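# Move graduated cylinder between shelved benches and stand it upright

## Task

Take the graduated cylinder from the shelved bench by the door and set it standing upright on the work surface of the shelved bench by the window. It must never touch the floor. It must not topple or end up leaning, and it has to stay put by itself: release it and pull the robot away before finishing.

## Robot and tools

ROBOT. A Hello Robot Stretch 4, about 1.6 m tall, with a single arm. It has an omni-wheel base (rim within 0.23 m of the base origin), a lift sliding up a mast, an arm that telescopes forward, a wrist with yaw, pitch and roll joints, and a two-finger gripper whose fingers are bendy steel strips.

FRAMES. The base frame sits on the floor below the base centre: x ahead, y to the left, z up. hand_pose is reported in this frame and marks a point between the open fingertips; its printed value can be somewhat off. When all wrist joints are 0, the hand axes line up with the base axes. The odometry frame is the base frame as it was when the scene began. base_odometry comes only from wheel rotation, so slipping is counted as motion. Its heading runs from -3.142 to 3.142 and is positive to the left.

execute_actions. Argument "actions" is a list holding one action, or nothing (an empty list only returns state and images). An action may hold "base", "joints" or both, plus optional "pace" and "contact_limits". Alternatively it holds only "end_of_arm". Everything in one action starts together.
- "base": one command only, given as a relative move counted from the base position in the latest reported state. translate_m: drive straight in metres, forward positive, -2 to 2. strafe_m: slide sideways in metres, left positive, -2 to 2. rotate_rad: turn in place in radians, counter-clockwise from above positive, -3.2 to 3.2.
- "joints": a single object keyed by joint name, each value an absolute target (not an offset). lift_m 0 to 1.2 m; arm_m 0 to 0.55 m of forward extension; wrist_yaw_rad -1.134 to 4.276 (0 points ahead, positive turns left, 3.14 is folded back, above 3.4 the arm may block it); wrist_pitch_rad -1.117 to 4.259 (0 level, 1.57 pointing down); wrist_roll_rad -1.117 to 4.259 (0 puts both fingers level; positive turns clockwise when viewed from behind the gripper); gripper_m -0.038 to 0.141, the fingertip gap in metres (negative values press the tips together). Joints you omit may keep pushing toward earlier targets. A joint target outside its range is clipped and the result reports it. Other bad values or unknown keys cause rejection with no motion.
- "pace": "slow", "default", "fast" or "max". Base speeds are 0.1/0.3/0.4/0.6 m/s and 1/2/3/4 rad/s respectively, lowered when the lift is above 0.2 m (down to 0.3 m/s and 1 rad/s at 1.2 m).
- "contact_limits": {"arm_m": value} from 0 (gentlest) to 0.75 (firmest), 0.5 if omitted. It sets how much force the arm may apply before it halts.
- {"end_of_arm": "enable_torque"}: powers back up any wrist or gripper motor that shut off.
- "cameras": list drawn from head_camera, head_left_camera, head_right_camera, wrist_camera, all; omitted or null gives all, [] gives none.
Each action lasts at most 15 s. A good first move to unfold the wrist: lift_m 0.4 with wrist_yaw_rad 0.

wait(seconds 0 to 10) commands nothing and returns state and images. zoom_image(camera, region [x0,y0,x1,y1] in pixels, top-left origin, at most 504x504) enlarges part of that camera's most recent full image. read_manual returns licence text only. finished_scene(scene) ends the scene for good and reports success; call it only after releasing and backing away.

RESULTS. base_status and joint_status tell how each commanded motion ended: "done" (for the base, the wheels turned the full amount, slip included); "off_target" (stopped short and may still push); "contact_stop_at_<key>" (met resistance; that part lets its target go and may go slack, so a slack lift can sink under a load and slack wheels can drift); "limit_stop_at_<name>", including own_body (a self-collision guard; you can still move away from the body, and it tends to happen with the gripper pitched up below -0.2 while rolled below -0.4 or above 4) and tilt (leaning beyond 6 degrees, after which lift, arm and wheels go slack and ignore commands); "torque_fault" (a wrist or gripper motor overloaded and went limp until enable_torque). on_its_own lists what the call did not command; "held at" there means the target being held, not the actual position. If one call reports a stop, later moving calls in the same reply are skipped. lidar_m lists 12 distances, one per 30-degree sector, starting straight ahead and going counter-clockwise (4th left, 7th rear, 10th right); "-" means nothing seen or closer than 0.25 m; glass and clear plastic, thin legs and the rear are often missed, but table tops count. wrist_depth_mm is a 7x7 grid of median depths (100 to 2000 mm, "-" unknown) from the wrist camera, ignoring clear objects; a clear cylinder may therefore not show. turned_by_wheels versus turned_by_imu differing by more than about 0.1 rad points to a collision or slip. base_tilt is in degrees (forward and right positive) with a steady bias up to about 1.5. motor_effort is percent of maximum, positive toward higher joint values, with the peak in brackets; wheel efforts are positive for turning right.

GRIPPING. Close to a gripper_m smaller than the object width; tighter squeezes harder and pulls the item toward the wrist. Neither the reading nor "done" proves a hold; look at gripper effort changes and images. If fingertips jam against a surface below, raise the lift.

AVOID. Letting the cylinder fall or reach the floor, dropping or slamming it, setting it down tilted, hard pushes, driving or turning with over 1 kg held and arm_m above 0.2 (especially at fast paces), and strong pushes with the gripper high. Time spent moving counts against you, so keep motions efficient. Loose items may occasionally get nudged by something.

Each tool is called after ">>>" as a command line: name --argument value for each argument, lists and objects as JSON in quotes; but a table of rows of numbers goes row by row, as --pt "numbers of a row", without its own name.

## Session

I'll start by looking at the current state and camera images.

>>> execute_actions --actions '[]'

Scene clock: 0.00 s.
base_odometry: x=+0.000 y=+0.000 heading=+0.000 (m, m, rad; odometry frame)
turned_by_wheels: +0.000 (rad since the last result)
turned_by_imu: +0.000 (rad since the last result)
base_tilt: forward=-0.2 right=-0.3 (deg)
lidar_m: 1.67 1.74 0.89 0.84 0.95 1.28 1.46 1.53 1.88 1.75 1.91 1.76
base_status: not commanded
joint_positions: lift_m=+0.211 arm_m=-0.002 wrist_yaw_rad=+3.186 wrist_pitch_rad=+0.011 wrist_roll_rad=-0.012 gripper_m=+0.057
joint_status: not commanded
motor_effort: lift_m=+21 arm_m=+0 wrist_yaw_rad=+2 wrist_pitch_rad=-7 wrist_roll_rad=+0 gripper_m=-5 wheel_0=+1 wheel_1=-1 wheel_2=+0 (%)
hand_pose: x=-0.1236 y=+0.0744 z=+0.3864 quat_wxyz=(-0.022, -0.005, -0.006, +1.000) (m; base frame)
wrist_depth_mm: - 137 - - - - 1808 / - 114 137 - - - 1205 / - 116 141 - - - 1205 / - 138 196 - - - 1205 / 211 - - - - - 1229 / 227 1464 192 1366 196 1308 1229 / 224 931 976 109 960 866 904
pictures: head_camera, head_left_camera, head_right_camera, wrist_camera
Images, in order (width x height): head_camera 420x560, head_left_camera 420x672, head_right_camera 420x672, wrist_camera 616x392.

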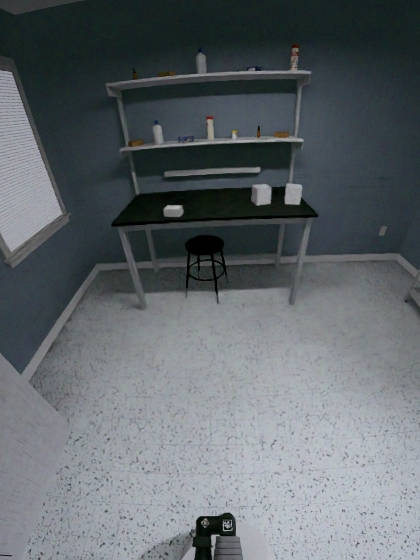

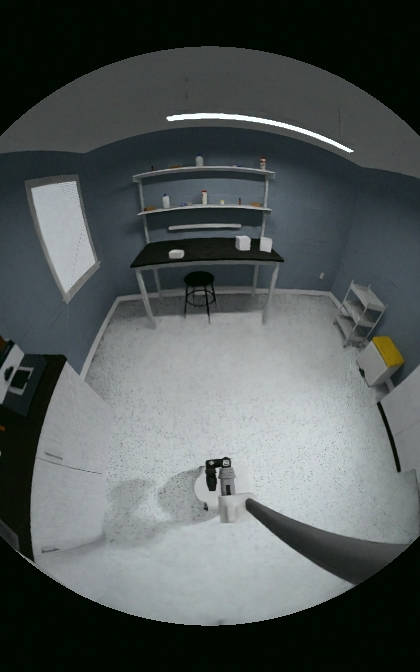

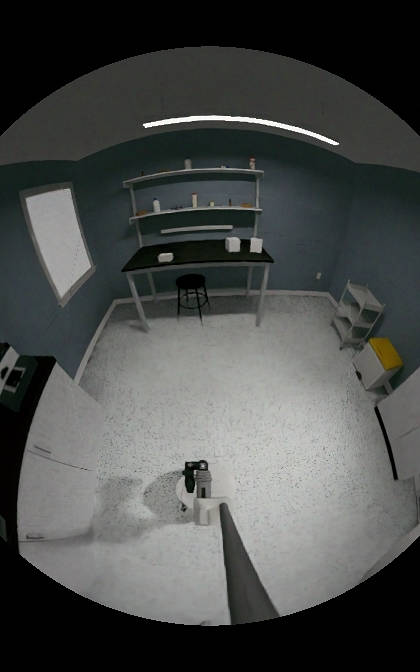

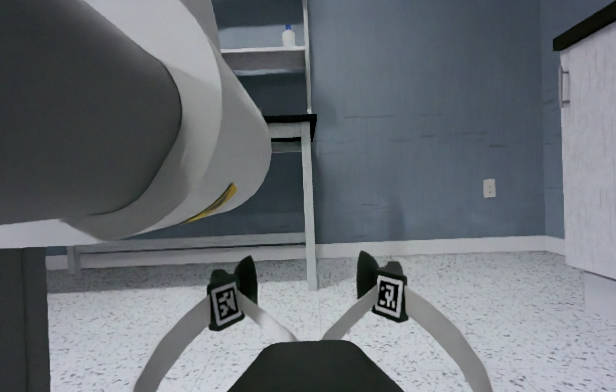

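>>> execute_actions --actions '[{"base": {"rotate_rad": -3.14}, "joints": {"lift_m": 0.4, "wrist_yaw_rad": 0, "gripper_m": 0.12}, "pace": "fast"}]'

Scene clock: 2.73 s.
base_odometry: x=+0.000 y=+0.000 heading=-3.140 (m, m, rad; odometry frame)
turned_by_wheels: -3.140 (rad since the last result)
turned_by_imu: -3.146 (rad since the last result)
base_tilt: forward=-0.3 right=-0.3 (deg)
lidar_m: 1.40 1.48 1.84 1.73 1.92 1.77 1.78 1.75 0.92 0.85 0.91 1.32
base_status: done
joint_positions: lift_m=+0.400 arm_m=-0.002 wrist_yaw_rad=+0.000 wrist_pitch_rad=+0.011 wrist_roll_rad=-0.012 gripper_m=+0.120
joint_status: all done
motor_effort: lift_m=+23(27) arm_m=+0(0) wrist_yaw_rad=+0(8) wrist_pitch_rad=-7(6) wrist_roll_rad=+2(2) gripper_m=-2(3) wheel_0=+2(9) wheel_1=+0(12) wheel_2=+2(10) (%)
hand_pose: x=+0.4571 y=-0.0873 z=+0.5748 quat_wxyz=(+1.000, -0.006, +0.006, +0.000) (m; base frame)
wrist_depth_mm: - - - - - - 1921 / - 1921 - - - - 1921 / 1808 - - - - - - / 1863 - - - - - - / - - - - - - - / 1863 1863 1661 1921 1576 1661 1756 / 1464 1308 1366 109 1366 1255 1255
pictures: head_camera, head_left_camera, head_right_camera, wrist_camera
camera_calibration (this result's frames):
wrist_camera: T_world_to_cam=[[-0.0148485, -0.999349, -0.0328835, -0.0637014], [-0.0389312, 0.0334401, -0.998682, 0.647443], [0.999132, -0.0135488, -0.0394023, -0.204731], [0, 0, 0, 1]] pos_world=[0.228813, -0.0880843, 0.636429]
Images, in order (width x height): head_camera 420x560, head_left_camera 420x672, head_right_camera 420x672, wrist_camera 616x392.

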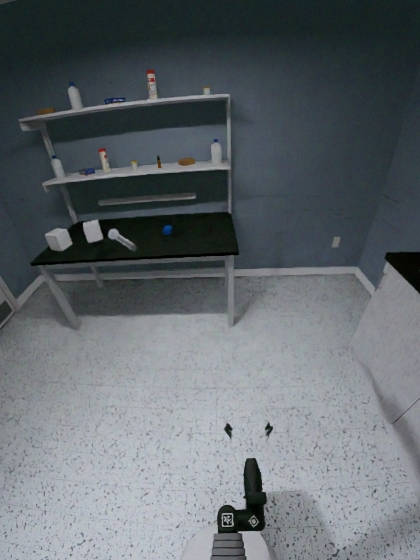

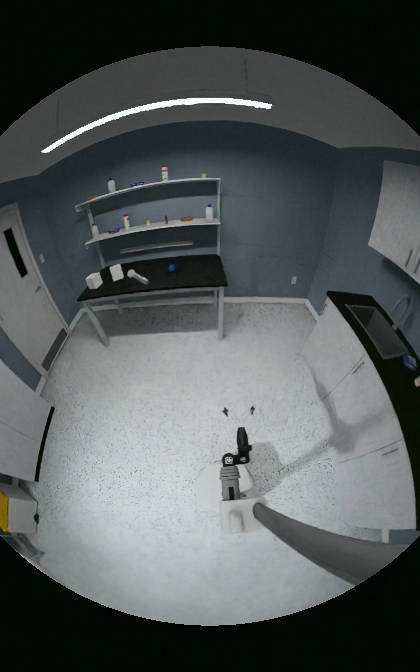

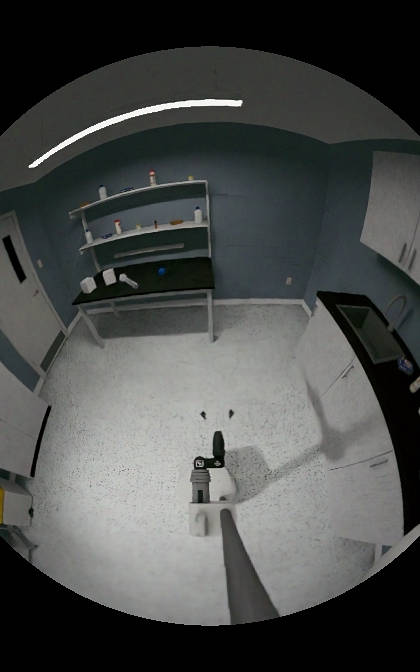

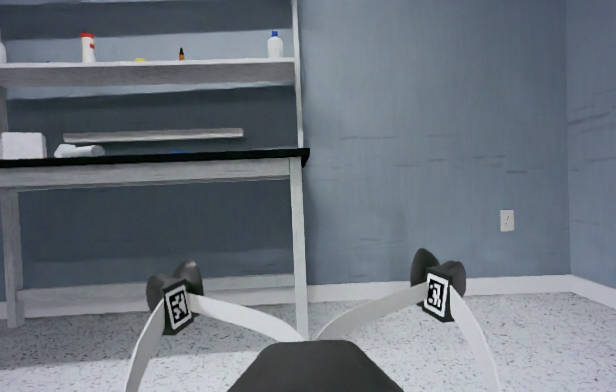

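>>> zoom_image --camera "head_camera" --region '[30, 190, 250, 290]'

>>> zoom_image --camera "wrist_camera" --region '[0, 110, 220, 200]'

Region (30, 190, 250, 290) of head_camera's 420x560 image, scaled by 2.291, with more detail than that image has; it fills the top 229 rows of this view, and the rest is white.

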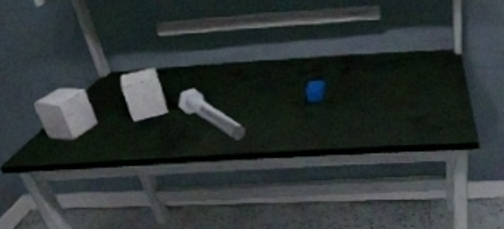

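Region (0, 110, 220, 200) of wrist_camera's 616x392 image, scaled by 2.291; it fills the top 206 rows of this view, and the rest is white.

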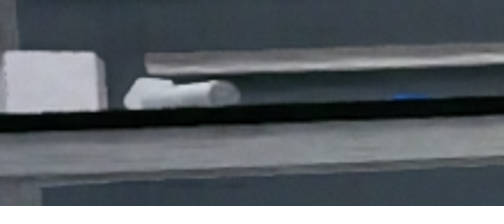

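>>> execute_actions --actions '[{"base": {"rotate_rad": 0.4675}, "joints": {"wrist_roll_rad": 1.0}, "pace": "fast"}]' --cameras '["head_camera"]'

>>> execute_actions --actions '[{"base": {"translate_m": 1.2}, "joints": {"lift_m": 1.05, "wrist_pitch_rad": 1.57, "wrist_roll_rad": 2.77}, "pace": "max"}]'

Scene clock: 5.50 s.
base_odometry: x=+0.000 y=+0.000 heading=-2.673 (m, m, rad; odometry frame)
turned_by_wheels: +0.467 (rad since the last result)
turned_by_imu: +0.467 (rad since the last result)
base_tilt: forward=-0.2 right=-0.3 (deg)
lidar_m: 1.47 1.97 1.75 1.91 1.77 1.69 1.78 0.94 0.86 0.91 1.22 1.43
base_status: done
joint_positions: lift_m=+0.400 arm_m=-0.002 wrist_yaw_rad=+0.000 wrist_pitch_rad=+0.011 wrist_roll_rad=+1.000 gripper_m=+0.120
joint_status: all done
motor_effort: lift_m=+23(23) arm_m=-1(0) wrist_yaw_rad=+1(0) wrist_pitch_rad=-7(6) wrist_roll_rad=+3(3) gripper_m=-1(4) wheel_0=-3(5) wheel_1=-1(8) wheel_2=-2(11) (%)
hand_pose: x=+0.4571 y=-0.0874 z=+0.5748 quat_wxyz=(+0.878, +0.479, +0.005, -0.003) (m; base frame)
wrist_depth_mm: - 1863 1921 1808 1661 1661 1430 / - - - 1863 1863 1708 1160 / - - - - 1921 1661 1078 / - - - - - 1366 946 / - - 1756 - 1921 1098 854 / - - 1576 - 1336 931 778 / - - - 109 1229 878 707
pictures: head_camera
Images, in order (width x height): head_camera 420x560.

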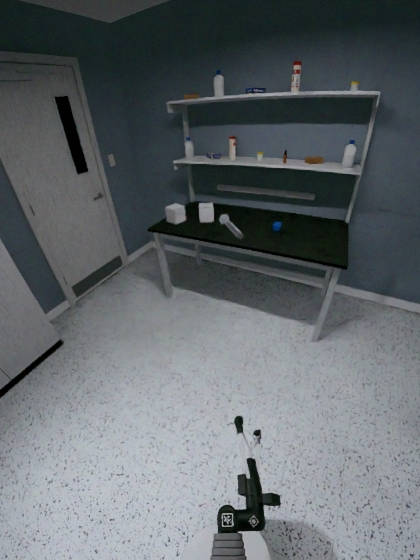

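Scene clock: 9.20 s.
base_odometry: x=-1.070 y=-0.543 heading=-2.673 (m, m, rad; odometry frame)
turned_by_wheels: +0.000 (rad since the last result)
turned_by_imu: -0.007 (rad since the last result)
base_tilt: forward=-0.3 right=-0.2 (deg)
lidar_m: 0.38 0.53 1.63 1.32 1.67 2.74 2.21 1.51 1.42 0.62 0.41 0.32
base_status: done
joint_positions: lift_m=+1.050 arm_m=-0.002 wrist_yaw_rad=+0.000 wrist_pitch_rad=+1.570 wrist_roll_rad=+2.770 gripper_m=+0.120
joint_status: all done
motor_effort: lift_m=+21(23) arm_m=-1(0) wrist_yaw_rad=+2(3) wrist_pitch_rad=+0(2) wrist_roll_rad=+3(2) gripper_m=-1(2) wheel_0=+0(6) wheel_1=+0(8) wheel_2=+0(16) (%)
hand_pose: x=+0.1688 y=-0.0874 z=+0.9396 quat_wxyz=(+0.131, +0.695, +0.131, -0.695) (m; base frame)
wrist_depth_mm: 1138 1118 1138 1138 1160 1160 1160 / 1118 1138 1138 1138 1160 1160 1138 / 1138 1138 1160 946 946 1138 1138 / 1138 1138 1138 931 946 1160 1160 / 407 1138 1160 1160 1138 1182 1160 / 404 407 1160 1160 1160 1182 1182 / 404 404 1182 109 1160 1160 1182
pictures: head_camera, head_left_camera, head_right_camera, wrist_camera
camera_calibration (this result's frames):
wrist_camera: T_world_to_cam=[[-0.321237, 0.946887, 0.0145728, 0.121183], [0.946734, 0.320745, 0.0286063, -0.105975], [0.0224128, 0.022986, -0.999485, 1.16785], [0, 0, 0, 1]] pos_world=[0.113084, -0.107599, 1.16852]
Images, in order (width x height): head_camera 420x560, head_left_camera 420x672, head_right_camera 420x672, wrist_camera 616x392.

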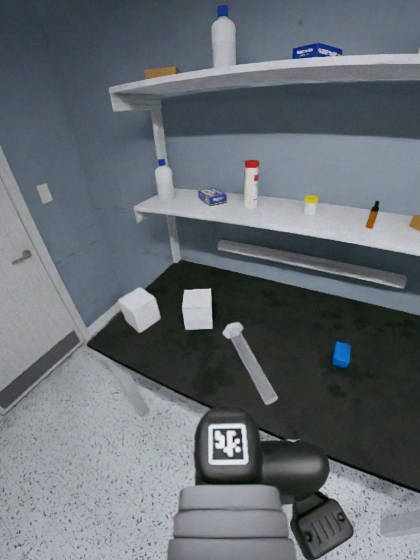

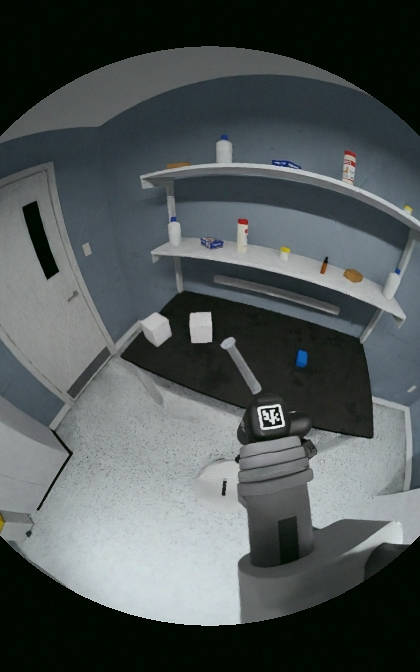

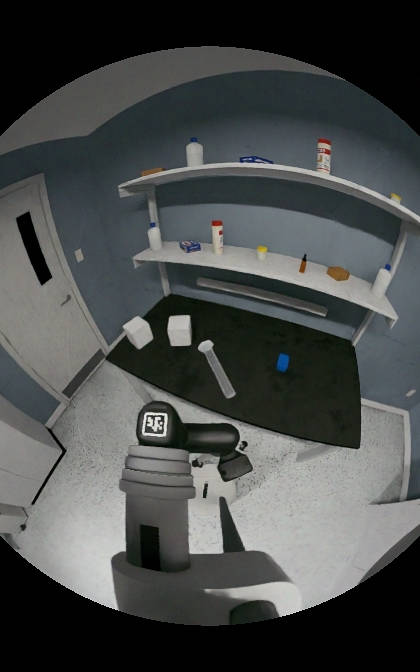

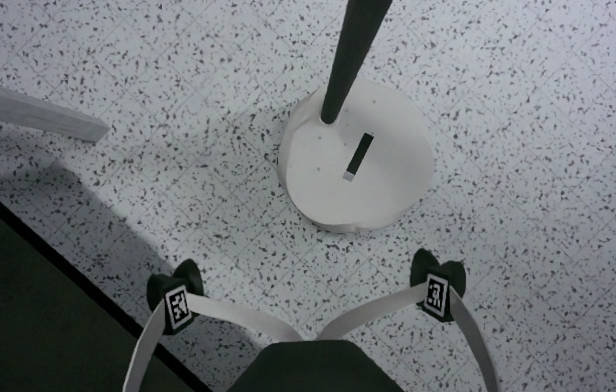

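>>> zoom_image --camera "head_camera" --region '[170, 290, 330, 430]'

Region (170, 290, 330, 430) of head_camera's 420x560 image, scaled by 3.150, with more detail than that image has; it fills the top 441 rows of this view, and the rest is white.

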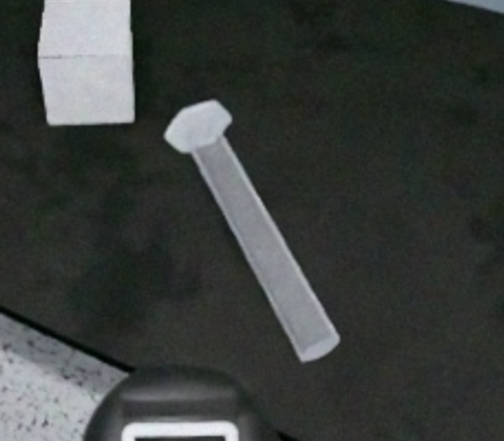

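>>> execute_actions --actions '[{"joints": {"lift_m": 0.98, "arm_m": 0.483}, "pace": "fast"}]'

Scene clock: 11.93 s.
base_odometry: x=-1.070 y=-0.543 heading=-2.673 (m, m, rad; odometry frame)
turned_by_wheels: +0.000 (rad since the last result)
turned_by_imu: -0.001 (rad since the last result)
base_tilt: forward=-0.2 right=-0.2 (deg)
lidar_m: 0.38 0.49 1.63 1.31 1.66 2.76 2.21 1.51 1.44 0.58 0.39 0.36
base_status: not commanded
joint_positions: lift_m=+0.980 arm_m=+0.482 wrist_yaw_rad=+0.000 wrist_pitch_rad=+1.570 wrist_roll_rad=+2.770 gripper_m=+0.120
joint_status: all done
motor_effort: lift_m=+17(18) arm_m=+8(10) wrist_yaw_rad=+1(1) wrist_pitch_rad=+1(1) wrist_roll_rad=+0(3) gripper_m=-3(2) wheel_0=+0(0) wheel_1=+0(0) wheel_2=+0(0) (%)
hand_pose: x=+0.6529 y=-0.0874 z=+0.8700 quat_wxyz=(+0.131, +0.695, +0.131, -0.695) (m; base frame)
wrist_depth_mm: 324 327 325 327 329 1060 1078 / 327 327 329 329 329 332 1078 / 327 327 329 330 330 332 1098 / 329 329 329 330 332 332 334 / 329 330 330 330 334 334 334 / 330 330 332 334 334 334 338 / 332 332 334 109 336 338 338
pictures: head_camera, head_left_camera, head_right_camera, wrist_camera
camera_calibration (this result's frames):
wrist_camera: T_world_to_cam=[[-0.321235, 0.946888, 0.0145239, 0.277729], [0.946731, 0.32074, 0.0287508, -0.562361], [0.0225654, 0.022986, -0.999481, 1.0873], [0, 0, 0, 1]] pos_world=[0.597085, -0.107599, 1.09887]
Images, in order (width x height): head_camera 420x560, head_left_camera 420x672, head_right_camera 420x672, wrist_camera 616x392.

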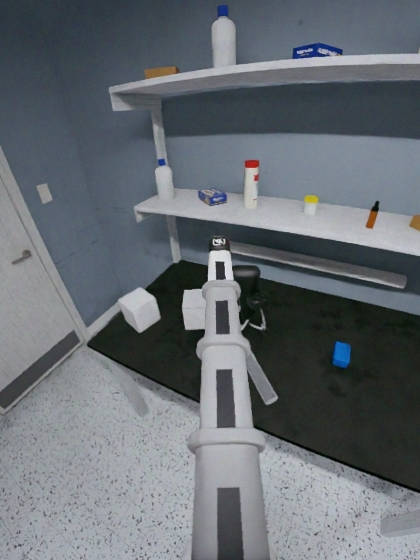

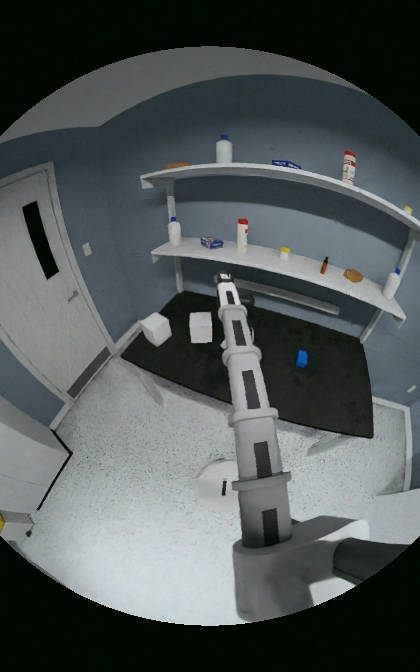

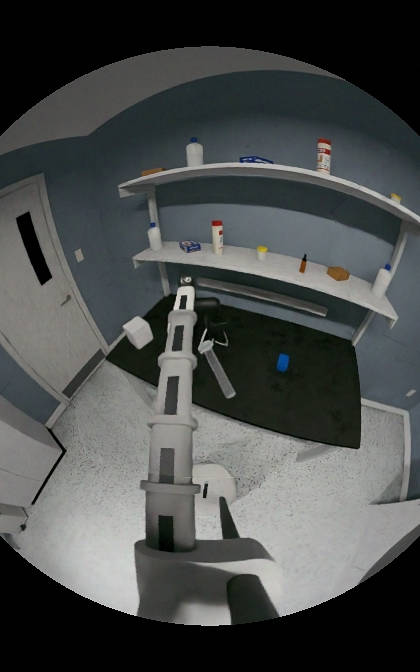

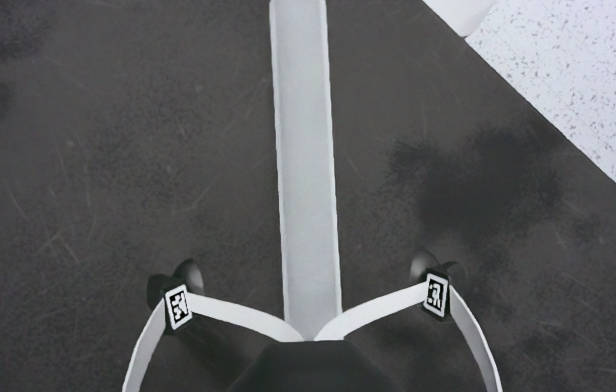

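>>> execute_actions --actions '[{"joints": {"lift_m": 0.912, "gripper_m": 0.085}}]' --cameras '["head_right_camera", "wrist_camera"]'

Scene clock: 13.60 s.
base_odometry: x=-1.070 y=-0.543 heading=-2.673 (m, m, rad; odometry frame)
turned_by_wheels: +0.000 (rad since the last result)
turned_by_imu: -0.001 (rad since the last result)
base_tilt: forward=-0.2 right=-0.3 (deg)
lidar_m: 0.38 0.52 1.62 1.33 1.69 2.73 2.22 1.49 1.43 0.61 0.39 0.34
base_status: not commanded
joint_positions: lift_m=+0.912 arm_m=+0.482 wrist_yaw_rad=+0.000 wrist_pitch_rad=+1.570 wrist_roll_rad=+2.770 gripper_m=+0.085
joint_status: all done
motor_effort: lift_m=+17(16) arm_m=+8(8) wrist_yaw_rad=+1(0) wrist_pitch_rad=+1(1) wrist_roll_rad=+2(4) gripper_m=-5(6) wheel_0=+0(0) wheel_1=+0(0) wheel_2=+0(0) (%)
hand_pose: x=+0.6529 y=-0.0874 z=+0.8020 quat_wxyz=(+0.131, +0.695, +0.131, -0.695) (m; base frame)
wrist_depth_mm: 258 260 259 260 260 263 1008 / 259 260 260 262 262 264 265 / 260 260 262 263 263 264 265 / 262 262 263 264 265 265 266 / 263 263 264 264 266 266 267 / 263 265 196 266 203 267 267 / 264 265 265 109 267 267 270
pictures: head_right_camera, wrist_camera
camera_calibration (this result's frames):
wrist_camera: T_world_to_cam=[[-0.321235, 0.946888, 0.0145239, 0.278717], [0.946731, 0.32074, 0.0287508, -0.560409], [0.0225654, 0.022986, -0.999481, 1.01937], [0, 0, 0, 1]] pos_world=[0.597087, -0.107599, 1.0309]
Images, in order (width x height): head_right_camera 420x672, wrist_camera 616x392.

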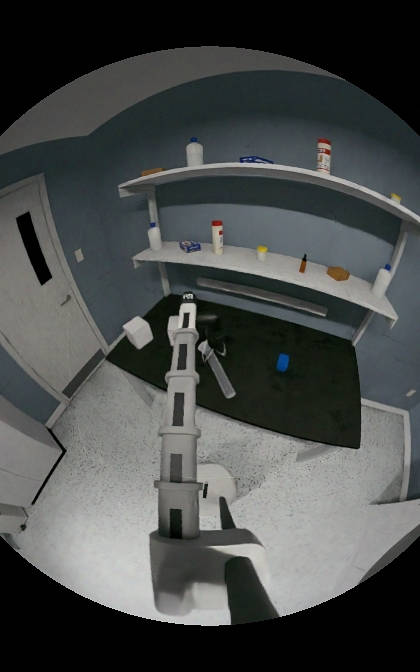

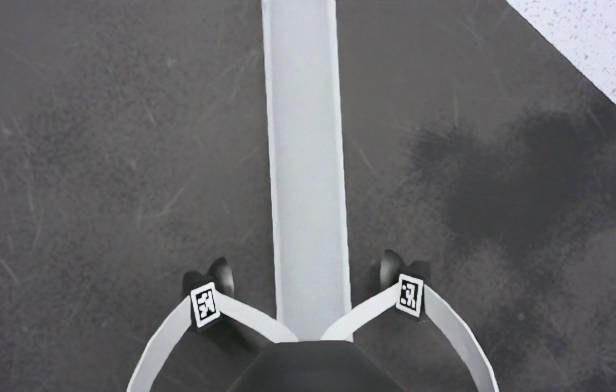

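>>> zoom_image --camera "wrist_camera" --region '[170, 200, 450, 392]'

>>> zoom_image --camera "head_right_camera" --region '[160, 300, 280, 420]'

Region (170, 200, 450, 392) of wrist_camera's 616x392 image, scaled by 1.800; it fills the top 346 rows of this view, and the rest is white.

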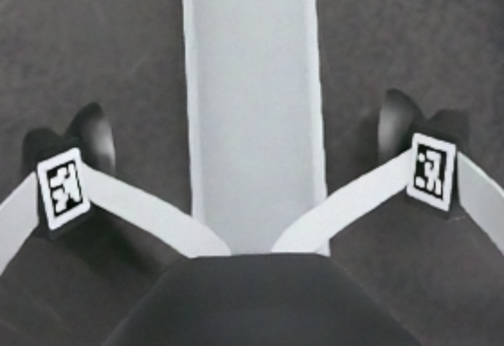

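Region (160, 300, 280, 420) of head_right_camera's 420x672 image, scaled by 4.200, with more detail than that image has.

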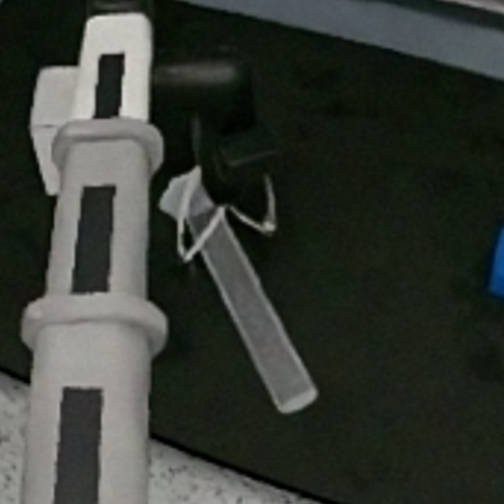

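>>> execute_actions --actions '[{"joints": {"lift_m": 0.908, "gripper_m": 0.005}}]' --cameras '["head_right_camera", "wrist_camera"]'

Scene clock: 15.50 s.
base_odometry: x=-1.070 y=-0.543 heading=-2.673 (m, m, rad; odometry frame)
turned_by_wheels: +0.000 (rad since the last result)
turned_by_imu: -0.001 (rad since the last result)
base_tilt: forward=-0.2 right=-0.3 (deg)
lidar_m: 0.37 0.51 1.61 1.32 1.66 2.75 2.24 1.51 1.43 0.61 0.40 0.36
base_status: not commanded
joint_positions: lift_m=+0.908 arm_m=+0.482 wrist_yaw_rad=+0.000 wrist_pitch_rad=+1.570 wrist_roll_rad=+2.770 gripper_m=+0.005
joint_status: all done
motor_effort: lift_m=+17(18) arm_m=+8(8) wrist_yaw_rad=+1(1) wrist_pitch_rad=+1(1) wrist_roll_rad=+3(3) gripper_m=-25(25) wheel_0=+0(0) wheel_1=+0(0) wheel_2=+0(0) (%)
hand_pose: x=+0.6529 y=-0.0874 z=+0.7980 quat_wxyz=(+0.131, +0.695, +0.131, -0.695) (m; base frame)
wrist_depth_mm: 254 255 255 256 257 258 1008 / 254 256 256 257 258 259 259 / 257 257 257 258 260 260 260 / 256 257 258 259 260 262 262 / 258 259 259 260 262 263 263 / 258 258 186 260 186 263 263 / 259 259 260 109 263 264 264
pictures: head_right_camera, wrist_camera
camera_calibration (this result's frames):
wrist_camera: T_world_to_cam=[[-0.321235, 0.946888, 0.0145298, 0.278769], [0.946731, 0.32074, 0.0287336, -0.560276], [0.0225472, 0.022986, -0.999481, 1.01536], [0, 0, 0, 1]] pos_world=[0.597088, -0.107599, 1.02689]
Images, in order (width x height): head_right_camera 420x672, wrist_camera 616x392.

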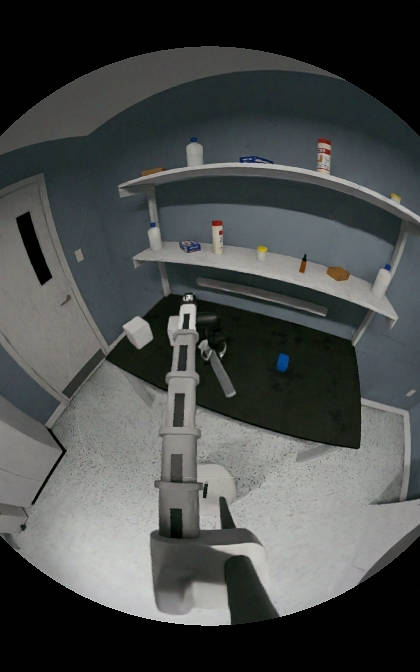

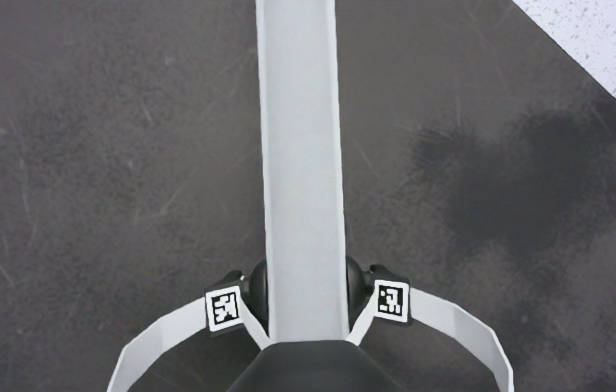

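>>> execute_actions --actions '[{"joints": {"lift_m": 1.045}, "pace": "fast"}]' --cameras '["head_right_camera", "wrist_camera"]'

Scene clock: 18.07 s.
base_odometry: x=-1.070 y=-0.543 heading=-2.673 (m, m, rad; odometry frame)
turned_by_wheels: +0.000 (rad since the last result)
turned_by_imu: -0.001 (rad since the last result)
base_tilt: forward=-0.2 right=-0.3 (deg)
lidar_m: 0.37 0.52 1.64 1.32 1.63 2.75 2.21 1.51 1.40 0.59 0.41 0.35
base_status: not commanded
joint_positions: lift_m=+1.045 arm_m=+0.482 wrist_yaw_rad=+0.000 wrist_pitch_rad=+1.570 wrist_roll_rad=+2.770 gripper_m=+0.005
joint_status: all done
motor_effort: lift_m=+24(25) arm_m=+8(8) wrist_yaw_rad=+1(1) wrist_pitch_rad=-1(1) wrist_roll_rad=+1(0) gripper_m=-25(27) wheel_0=+0(0) wheel_1=+0(0) wheel_2=+0(0) (%)
hand_pose: x=+0.6528 y=-0.0874 z=+0.9344 quat_wxyz=(+0.131, +0.695, +0.131, -0.695) (m; base frame)
wrist_depth_mm: 387 389 389 392 394 1138 1138 / 387 392 392 392 392 1138 1160 / 392 392 392 394 394 397 1160 / 392 392 394 394 397 399 399 / 392 394 394 397 399 397 399 / 394 394 186 397 186 399 402 / 397 397 397 109 402 402 402
pictures: head_right_camera, wrist_camera
camera_calibration (this result's frames):
wrist_camera: T_world_to_cam=[[-0.321229, 0.946889, 0.0145885, 0.276713], [0.946737, 0.320738, 0.0285603, -0.563991], [0.0223644, 0.0229859, -0.999486, 1.15182], [0, 0, 0, 1]] pos_world=[0.59708, -0.107599, 1.1633]
Images, in order (width x height): head_right_camera 420x672, wrist_camera 616x392.

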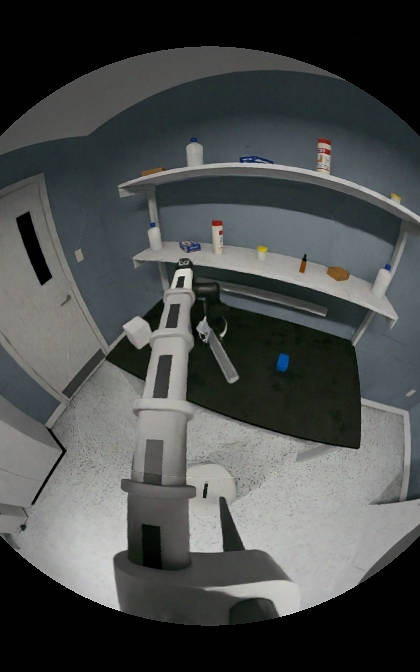

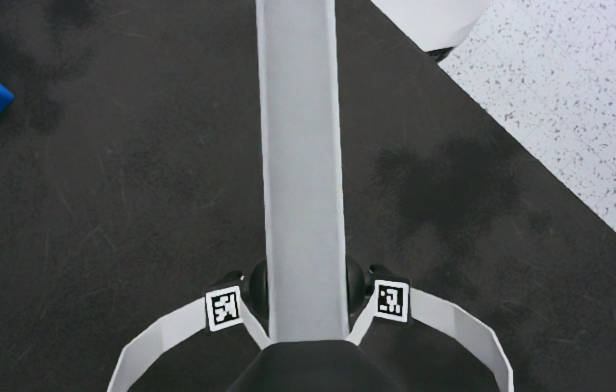

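>>> execute_actions --actions '[{"base": {"rotate_rad": 2.875}, "joints": {"arm_m": 0.06, "wrist_roll_rad": 0.0}, "pace": "fast"}]'

Scene clock: 21.83 s.
base_odometry: x=-1.070 y=-0.543 heading=+0.202 (m, m, rad; odometry frame)
turned_by_wheels: +2.875 (rad since the last result)
turned_by_imu: +2.878 (rad since the last result)
base_tilt: forward=-0.2 right=-0.3 (deg)
lidar_m: 2.75 1.74 1.44 1.44 0.48 0.38 0.37 0.40 0.68 1.31 1.38 2.27
base_status: done
joint_positions: lift_m=+1.045 arm_m=+0.061 wrist_yaw_rad=+0.000 wrist_pitch_rad=+1.570 wrist_roll_rad=+0.000 gripper_m=+0.005
joint_status: all done
motor_effort: lift_m=+24(24) arm_m=-8(5) wrist_yaw_rad=+2(1) wrist_pitch_rad=+1(1) wrist_roll_rad=-2(7) gripper_m=-24(25) wheel_0=-2(5) wheel_1=-1(4) wheel_2=-2(9) (%)
hand_pose: x=+0.2325 y=-0.0874 z=+0.9345 quat_wxyz=(+0.707, +0.000, +0.707, +0.000) (m; base frame)
wrist_depth_mm: 1160 1118 1138 1138 1160 1138 1138 / 1118 1118 1138 1138 1138 1160 1160 / 1160 1138 1138 1138 1160 1138 1160 / 1138 1160 1160 1138 1160 1160 1160 / 1160 1160 1138 946 1160 1160 1160 / 1138 1138 186 946 186 1160 1160 / 1160 1118 1138 109 1138 1160 1182
pictures: head_camera, head_left_camera, head_right_camera, wrist_camera
camera_calibration (this result's frames):
wrist_camera: T_world_to_cam=[[-0.0453386, -0.998862, 0.014834, -0.092778], [-0.998592, 0.0457256, 0.0268787, 0.263815], [-0.0275264, -0.0135945, -0.999529, 1.16971], [0, 0, 0, 1]] pos_world=[0.291435, -0.0888339, 1.16344]
Images, in order (width x height): head_camera 420x560, head_left_camera 420x672, head_right_camera 420x672, wrist_camera 616x392.

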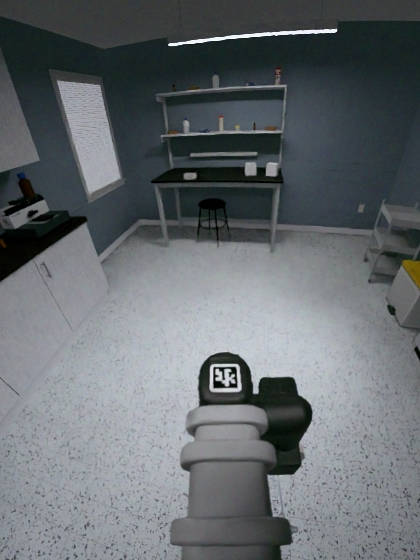

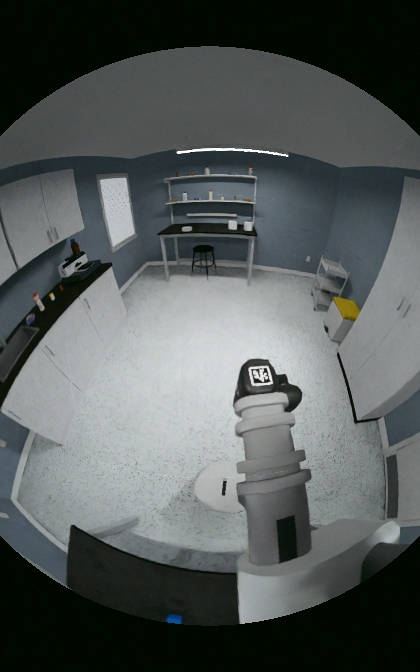

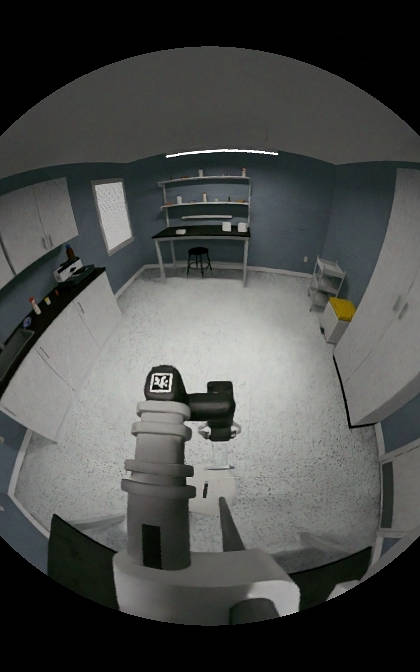

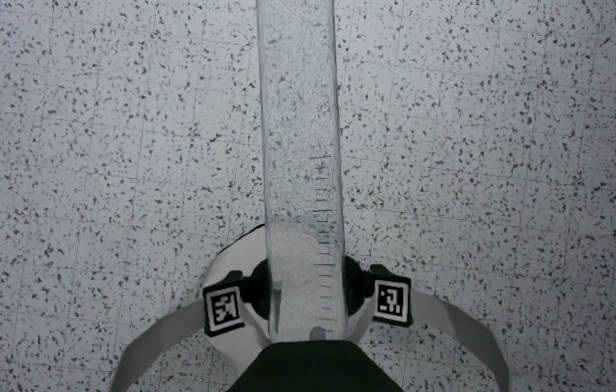

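>>> execute_actions --actions '[{"base": {"translate_m": 2.0}, "joints": {"arm_m": 0.49, "wrist_pitch_rad": -0.055, "lift_m": 0.91}, "pace": "fast"}]'

Scene clock: 30.97 s.
base_odometry: x=+0.889 y=-0.141 heading=+0.202 (m, m, rad; odometry frame)
turned_by_wheels: +0.000 (rad since the last result)
turned_by_imu: -0.013 (rad since the last result)
base_tilt: forward=-0.1 right=-0.3 (deg)
lidar_m: 0.78 0.90 1.66 1.09 1.21 1.93 3.01 1.93 1.65 1.58 1.79 0.77
base_status: done
joint_positions: lift_m=+0.910 arm_m=+0.489 wrist_yaw_rad=+0.000 wrist_pitch_rad=-0.052 wrist_roll_rad=+0.000 gripper_m=+0.005
joint_status: all done
motor_effort: lift_m=+18(20) arm_m=+7(8) wrist_yaw_rad=+1(5) wrist_pitch_rad=-10(18) wrist_roll_rad=+0(1) gripper_m=-24(26) wheel_0=+2(5) wheel_1=+2(6) wheel_2=-2(12) (%)
hand_pose: x=+0.9477 y=-0.0874 z=+1.1033 quat_wxyz=(+1.000, +0.000, -0.026, +0.000) (m; base frame)
wrist_depth_mm: 991 976 960 904 854 831 549 / 715 691 654 627 640 668 699 / 917 960 931 891 854 831 798 / 1008 976 931 891 854 820 798 / 991 960 917 831 854 820 798 / 960 946 186 759 186 788 375 / 627 525 580 109 535 492 351
pictures: head_camera, head_left_camera, head_right_camera, wrist_camera
camera_calibration (this result's frames):
wrist_camera: T_world_to_cam=[[-0.012348, -0.99887, -0.0458893, -0.0270782], [0.0237476, 0.0455869, -0.998678, 1.13603], [0.999642, -0.0134214, 0.0231579, -0.743583], [0, 0, 0, 1]] pos_world=[0.716004, -0.0888155, 1.1505]
Images, in order (width x height): head_camera 420x560, head_left_camera 420x672, head_right_camera 420x672, wrist_camera 616x392.

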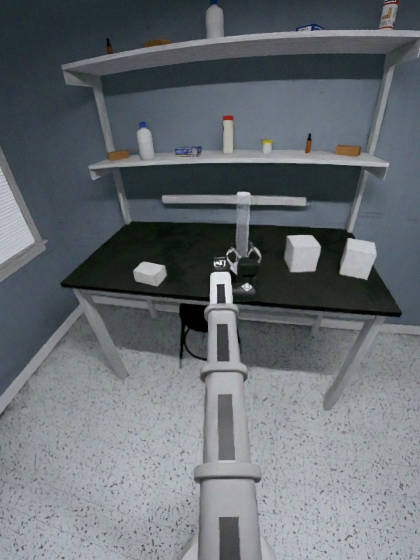

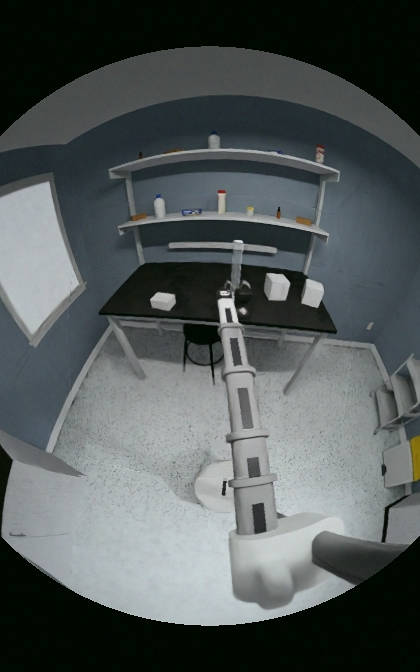

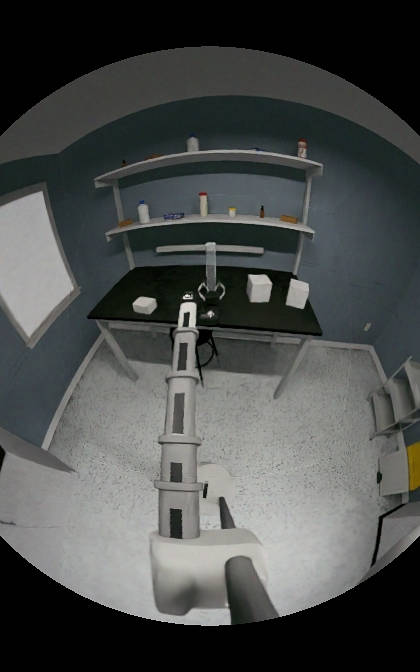

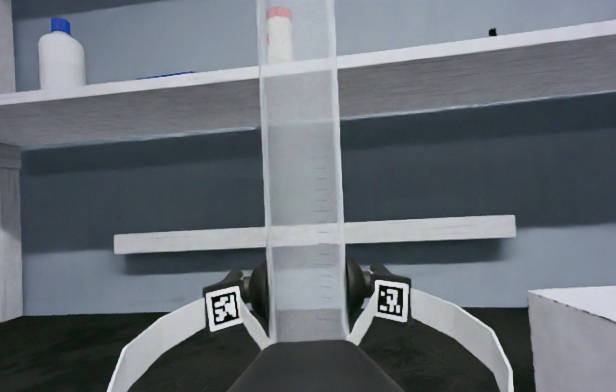

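>>> zoom_image --camera "head_camera" --region '[180, 180, 310, 310]'

>>> zoom_image --camera "head_left_camera" --region '[190, 230, 290, 330]'

Region (180, 180, 310, 310) of head_camera's 420x560 image, scaled by 3.877, with more detail than that image has.

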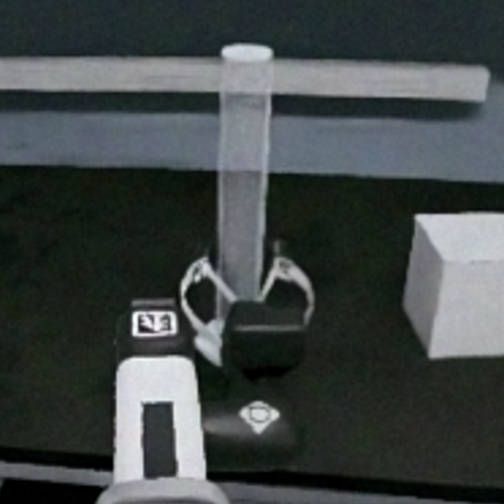

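Region (190, 230, 290, 330) of head_left_camera's 420x672 image, scaled by 5.040, with more detail than that image has.

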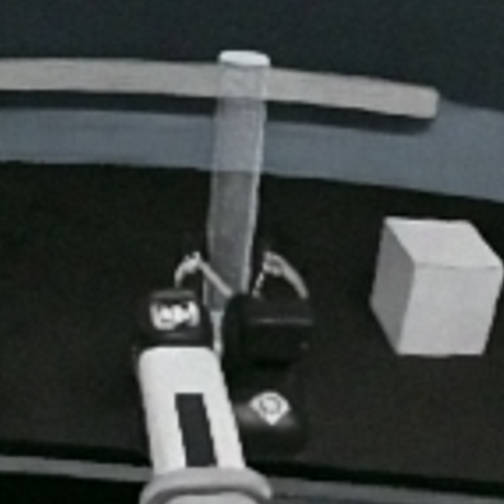

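>>> execute_actions --actions '[{"joints": {"lift_m": 0.856}}]' --cameras '["head_camera", "head_right_camera", "wrist_camera"]'

Scene clock: 32.70 s.
base_odometry: x=+0.889 y=-0.141 heading=+0.202 (m, m, rad; odometry frame)
turned_by_wheels: +0.000 (rad since the last result)
turned_by_imu: -0.001 (rad since the last result)
base_tilt: forward=-0.2 right=-0.2 (deg)
lidar_m: 0.77 0.87 1.67 1.08 1.18 1.92 3.01 1.97 1.64 1.59 1.81 0.77
base_status: not commanded
joint_positions: lift_m=+0.856 arm_m=+0.489 wrist_yaw_rad=+0.000 wrist_pitch_rad=-0.052 wrist_roll_rad=+0.000 gripper_m=+0.005
joint_status: all done
motor_effort: lift_m=+17(20) arm_m=+8(8) wrist_yaw_rad=+0(1) wrist_pitch_rad=-11(9) wrist_roll_rad=-1(1) gripper_m=-24(23) wheel_0=+2(2) wheel_1=+2(2) wheel_2=-2(2) (%)
hand_pose: x=+0.9477 y=-0.0874 z=+1.0493 quat_wxyz=(+1.000, +0.000, -0.026, +0.000) (m; base frame)
wrist_depth_mm: 976 976 931 621 591 574 597 / 699 715 741 768 820 820 809 / 1008 976 931 904 854 842 809 / 1008 960 931 878 854 820 809 / 991 960 931 891 854 820 370 / 788 741 186 591 186 603 347 / 480 402 445 109 413 377 347
pictures: head_camera, head_right_camera, wrist_camera
camera_calibration (this result's frames):
wrist_camera: T_world_to_cam=[[-0.0123477, -0.99887, -0.0458894, -0.029554], [0.0237551, 0.0455869, -0.998678, 1.08214], [0.999642, -0.0134214, 0.0231653, -0.742345], [0, 0, 0, 1]] pos_world=[0.716007, -0.0888155, 1.09655]
Images, in order (width x height): head_camera 420x560, head_right_camera 420x672, wrist_camera 616x392.

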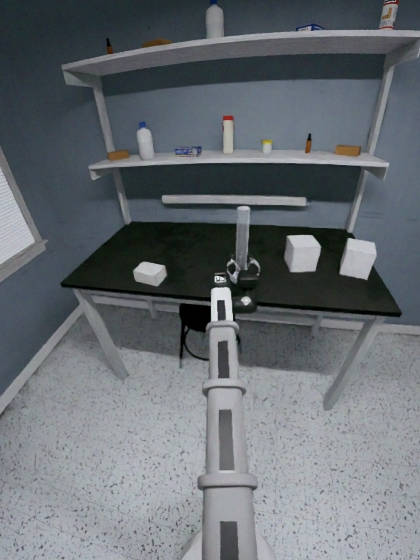

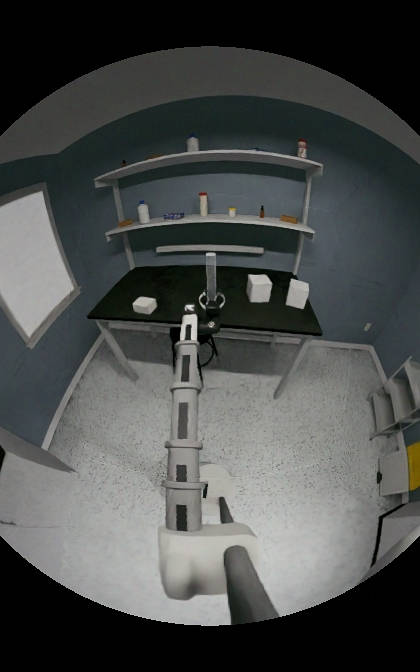

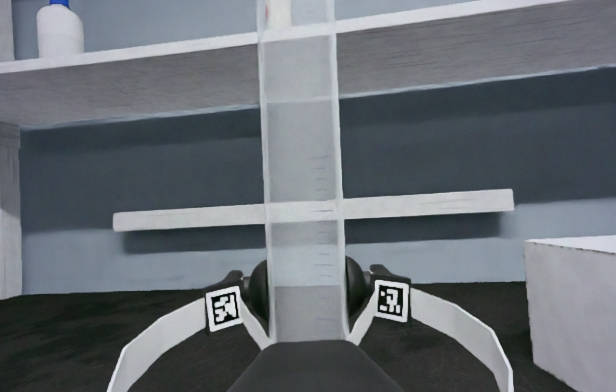

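>>> zoom_image --camera "head_camera" --region '[200, 195, 290, 310]'

Region (200, 195, 290, 310) of head_camera's 420x560 image, scaled by 4.383, with more detail than that image has; it fills the left 394 columns of this view, and the rest is white.

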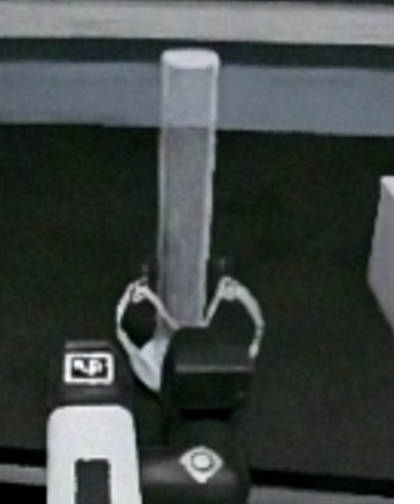

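>>> execute_actions --actions '[{"joints": {"lift_m": 0.845}, "pace": "slow"}]' --cameras '["wrist_camera"]'

Scene clock: 33.70 s.
base_odometry: x=+0.889 y=-0.141 heading=+0.202 (m, m, rad; odometry frame)
turned_by_wheels: +0.000 (rad since the last result)
turned_by_imu: +0.000 (rad since the last result)
base_tilt: forward=-0.3 right=-0.3 (deg)
lidar_m: 0.78 0.87 1.65 1.07 1.17 1.89 3.00 1.97 1.63 1.60 1.80 0.80
base_status: not commanded
joint_positions: lift_m=+0.845 arm_m=+0.489 wrist_yaw_rad=+0.000 wrist_pitch_rad=-0.052 wrist_roll_rad=+0.000 gripper_m=+0.005
joint_status: all done
motor_effort: lift_m=+17(14) arm_m=+8(7) wrist_yaw_rad=+1(1) wrist_pitch_rad=-11(9) wrist_roll_rad=+3(0) gripper_m=-22(25) wheel_0=+2(2) wheel_1=+2(2) wheel_2=-1(2) (%)
hand_pose: x=+0.9477 y=-0.0874 z=+1.0384 quat_wxyz=(+1.000, +0.000, -0.026, +0.000) (m; base frame)
wrist_depth_mm: 759 976 917 627 580 591 621 / 723 750 778 788 854 831 798 / 991 960 931 891 854 831 798 / 991 960 904 891 842 820 798 / 991 960 931 891 854 820 375 / 750 699 186 554 187 564 370 / 449 377 418 109 389 353 351
pictures: wrist_camera
camera_calibration (this result's frames):
wrist_camera: T_world_to_cam=[[-0.0123477, -0.99887, -0.0458894, -0.0300582], [0.0237551, 0.0455869, -0.998678, 1.07117], [0.999642, -0.0134214, 0.0231654, -0.742091], [0, 0, 0, 1]] pos_world=[0.716008, -0.0888155, 1.08556]
Images, in order (width x height): wrist_camera 616x392.

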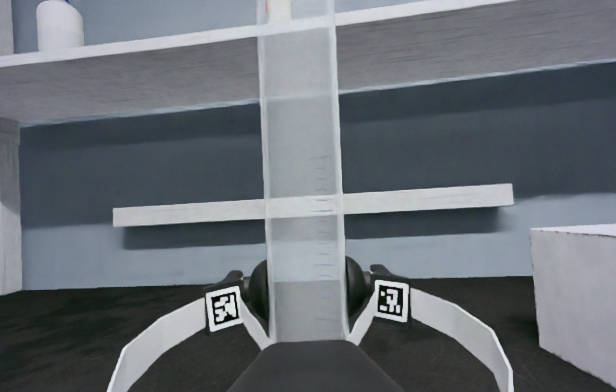

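>>> execute_actions --actions '[{"joints": {"lift_m": 0.838}, "pace": "slow"}]' --cameras '["wrist_camera"]'

Scene clock: 34.43 s.
base_odometry: x=+0.889 y=-0.141 heading=+0.202 (m, m, rad; odometry frame)
turned_by_wheels: +0.000 (rad since the last result)
turned_by_imu: +0.000 (rad since the last result)
base_tilt: forward=-0.2 right=-0.3 (deg)
lidar_m: 0.78 0.89 1.67 1.09 1.20 1.91 3.00 1.96 1.65 1.60 1.80 0.79
base_status: not commanded
joint_positions: lift_m=+0.838 arm_m=+0.489 wrist_yaw_rad=+0.000 wrist_pitch_rad=-0.052 wrist_roll_rad=+0.000 gripper_m=+0.005
joint_status: all done
motor_effort: lift_m=+17(14) arm_m=+8(8) wrist_yaw_rad=+1(1) wrist_pitch_rad=-7(9) wrist_roll_rad=+0(0) gripper_m=-23(25) wheel_0=+2(2) wheel_1=+2(2) wheel_2=-1(2) (%)
hand_pose: x=+0.9477 y=-0.0874 z=+1.0316 quat_wxyz=(+1.000, +0.000, -0.026, +0.000) (m; base frame)
wrist_depth_mm: 759 960 634 609 597 603 627 / 750 759 798 820 854 831 809 / 991 976 917 891 866 831 809 / 991 960 917 878 842 820 798 / 976 960 917 891 854 820 368 / 723 668 186 530 186 549 373 / 433 366 404 109 373 340 345
pictures: wrist_camera
camera_calibration (this result's frames):
wrist_camera: T_world_to_cam=[[-0.0123137, -0.99887, -0.0458986, -0.0303904], [0.0244905, 0.045587, -0.99866, 1.06372], [0.999624, -0.0134213, 0.0239014, -0.742668], [0, 0, 0, 1]] pos_world=[0.715964, -0.0888155, 1.07865]
Images, in order (width x height): wrist_camera 616x392.

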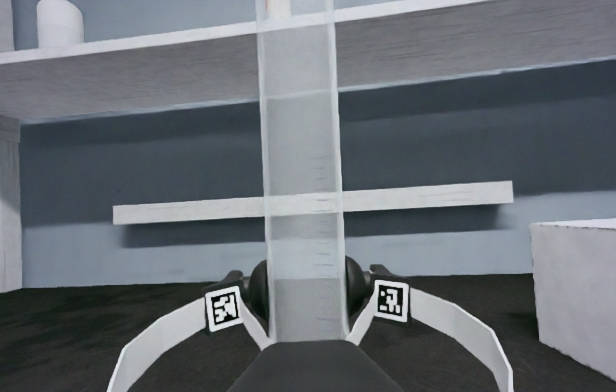

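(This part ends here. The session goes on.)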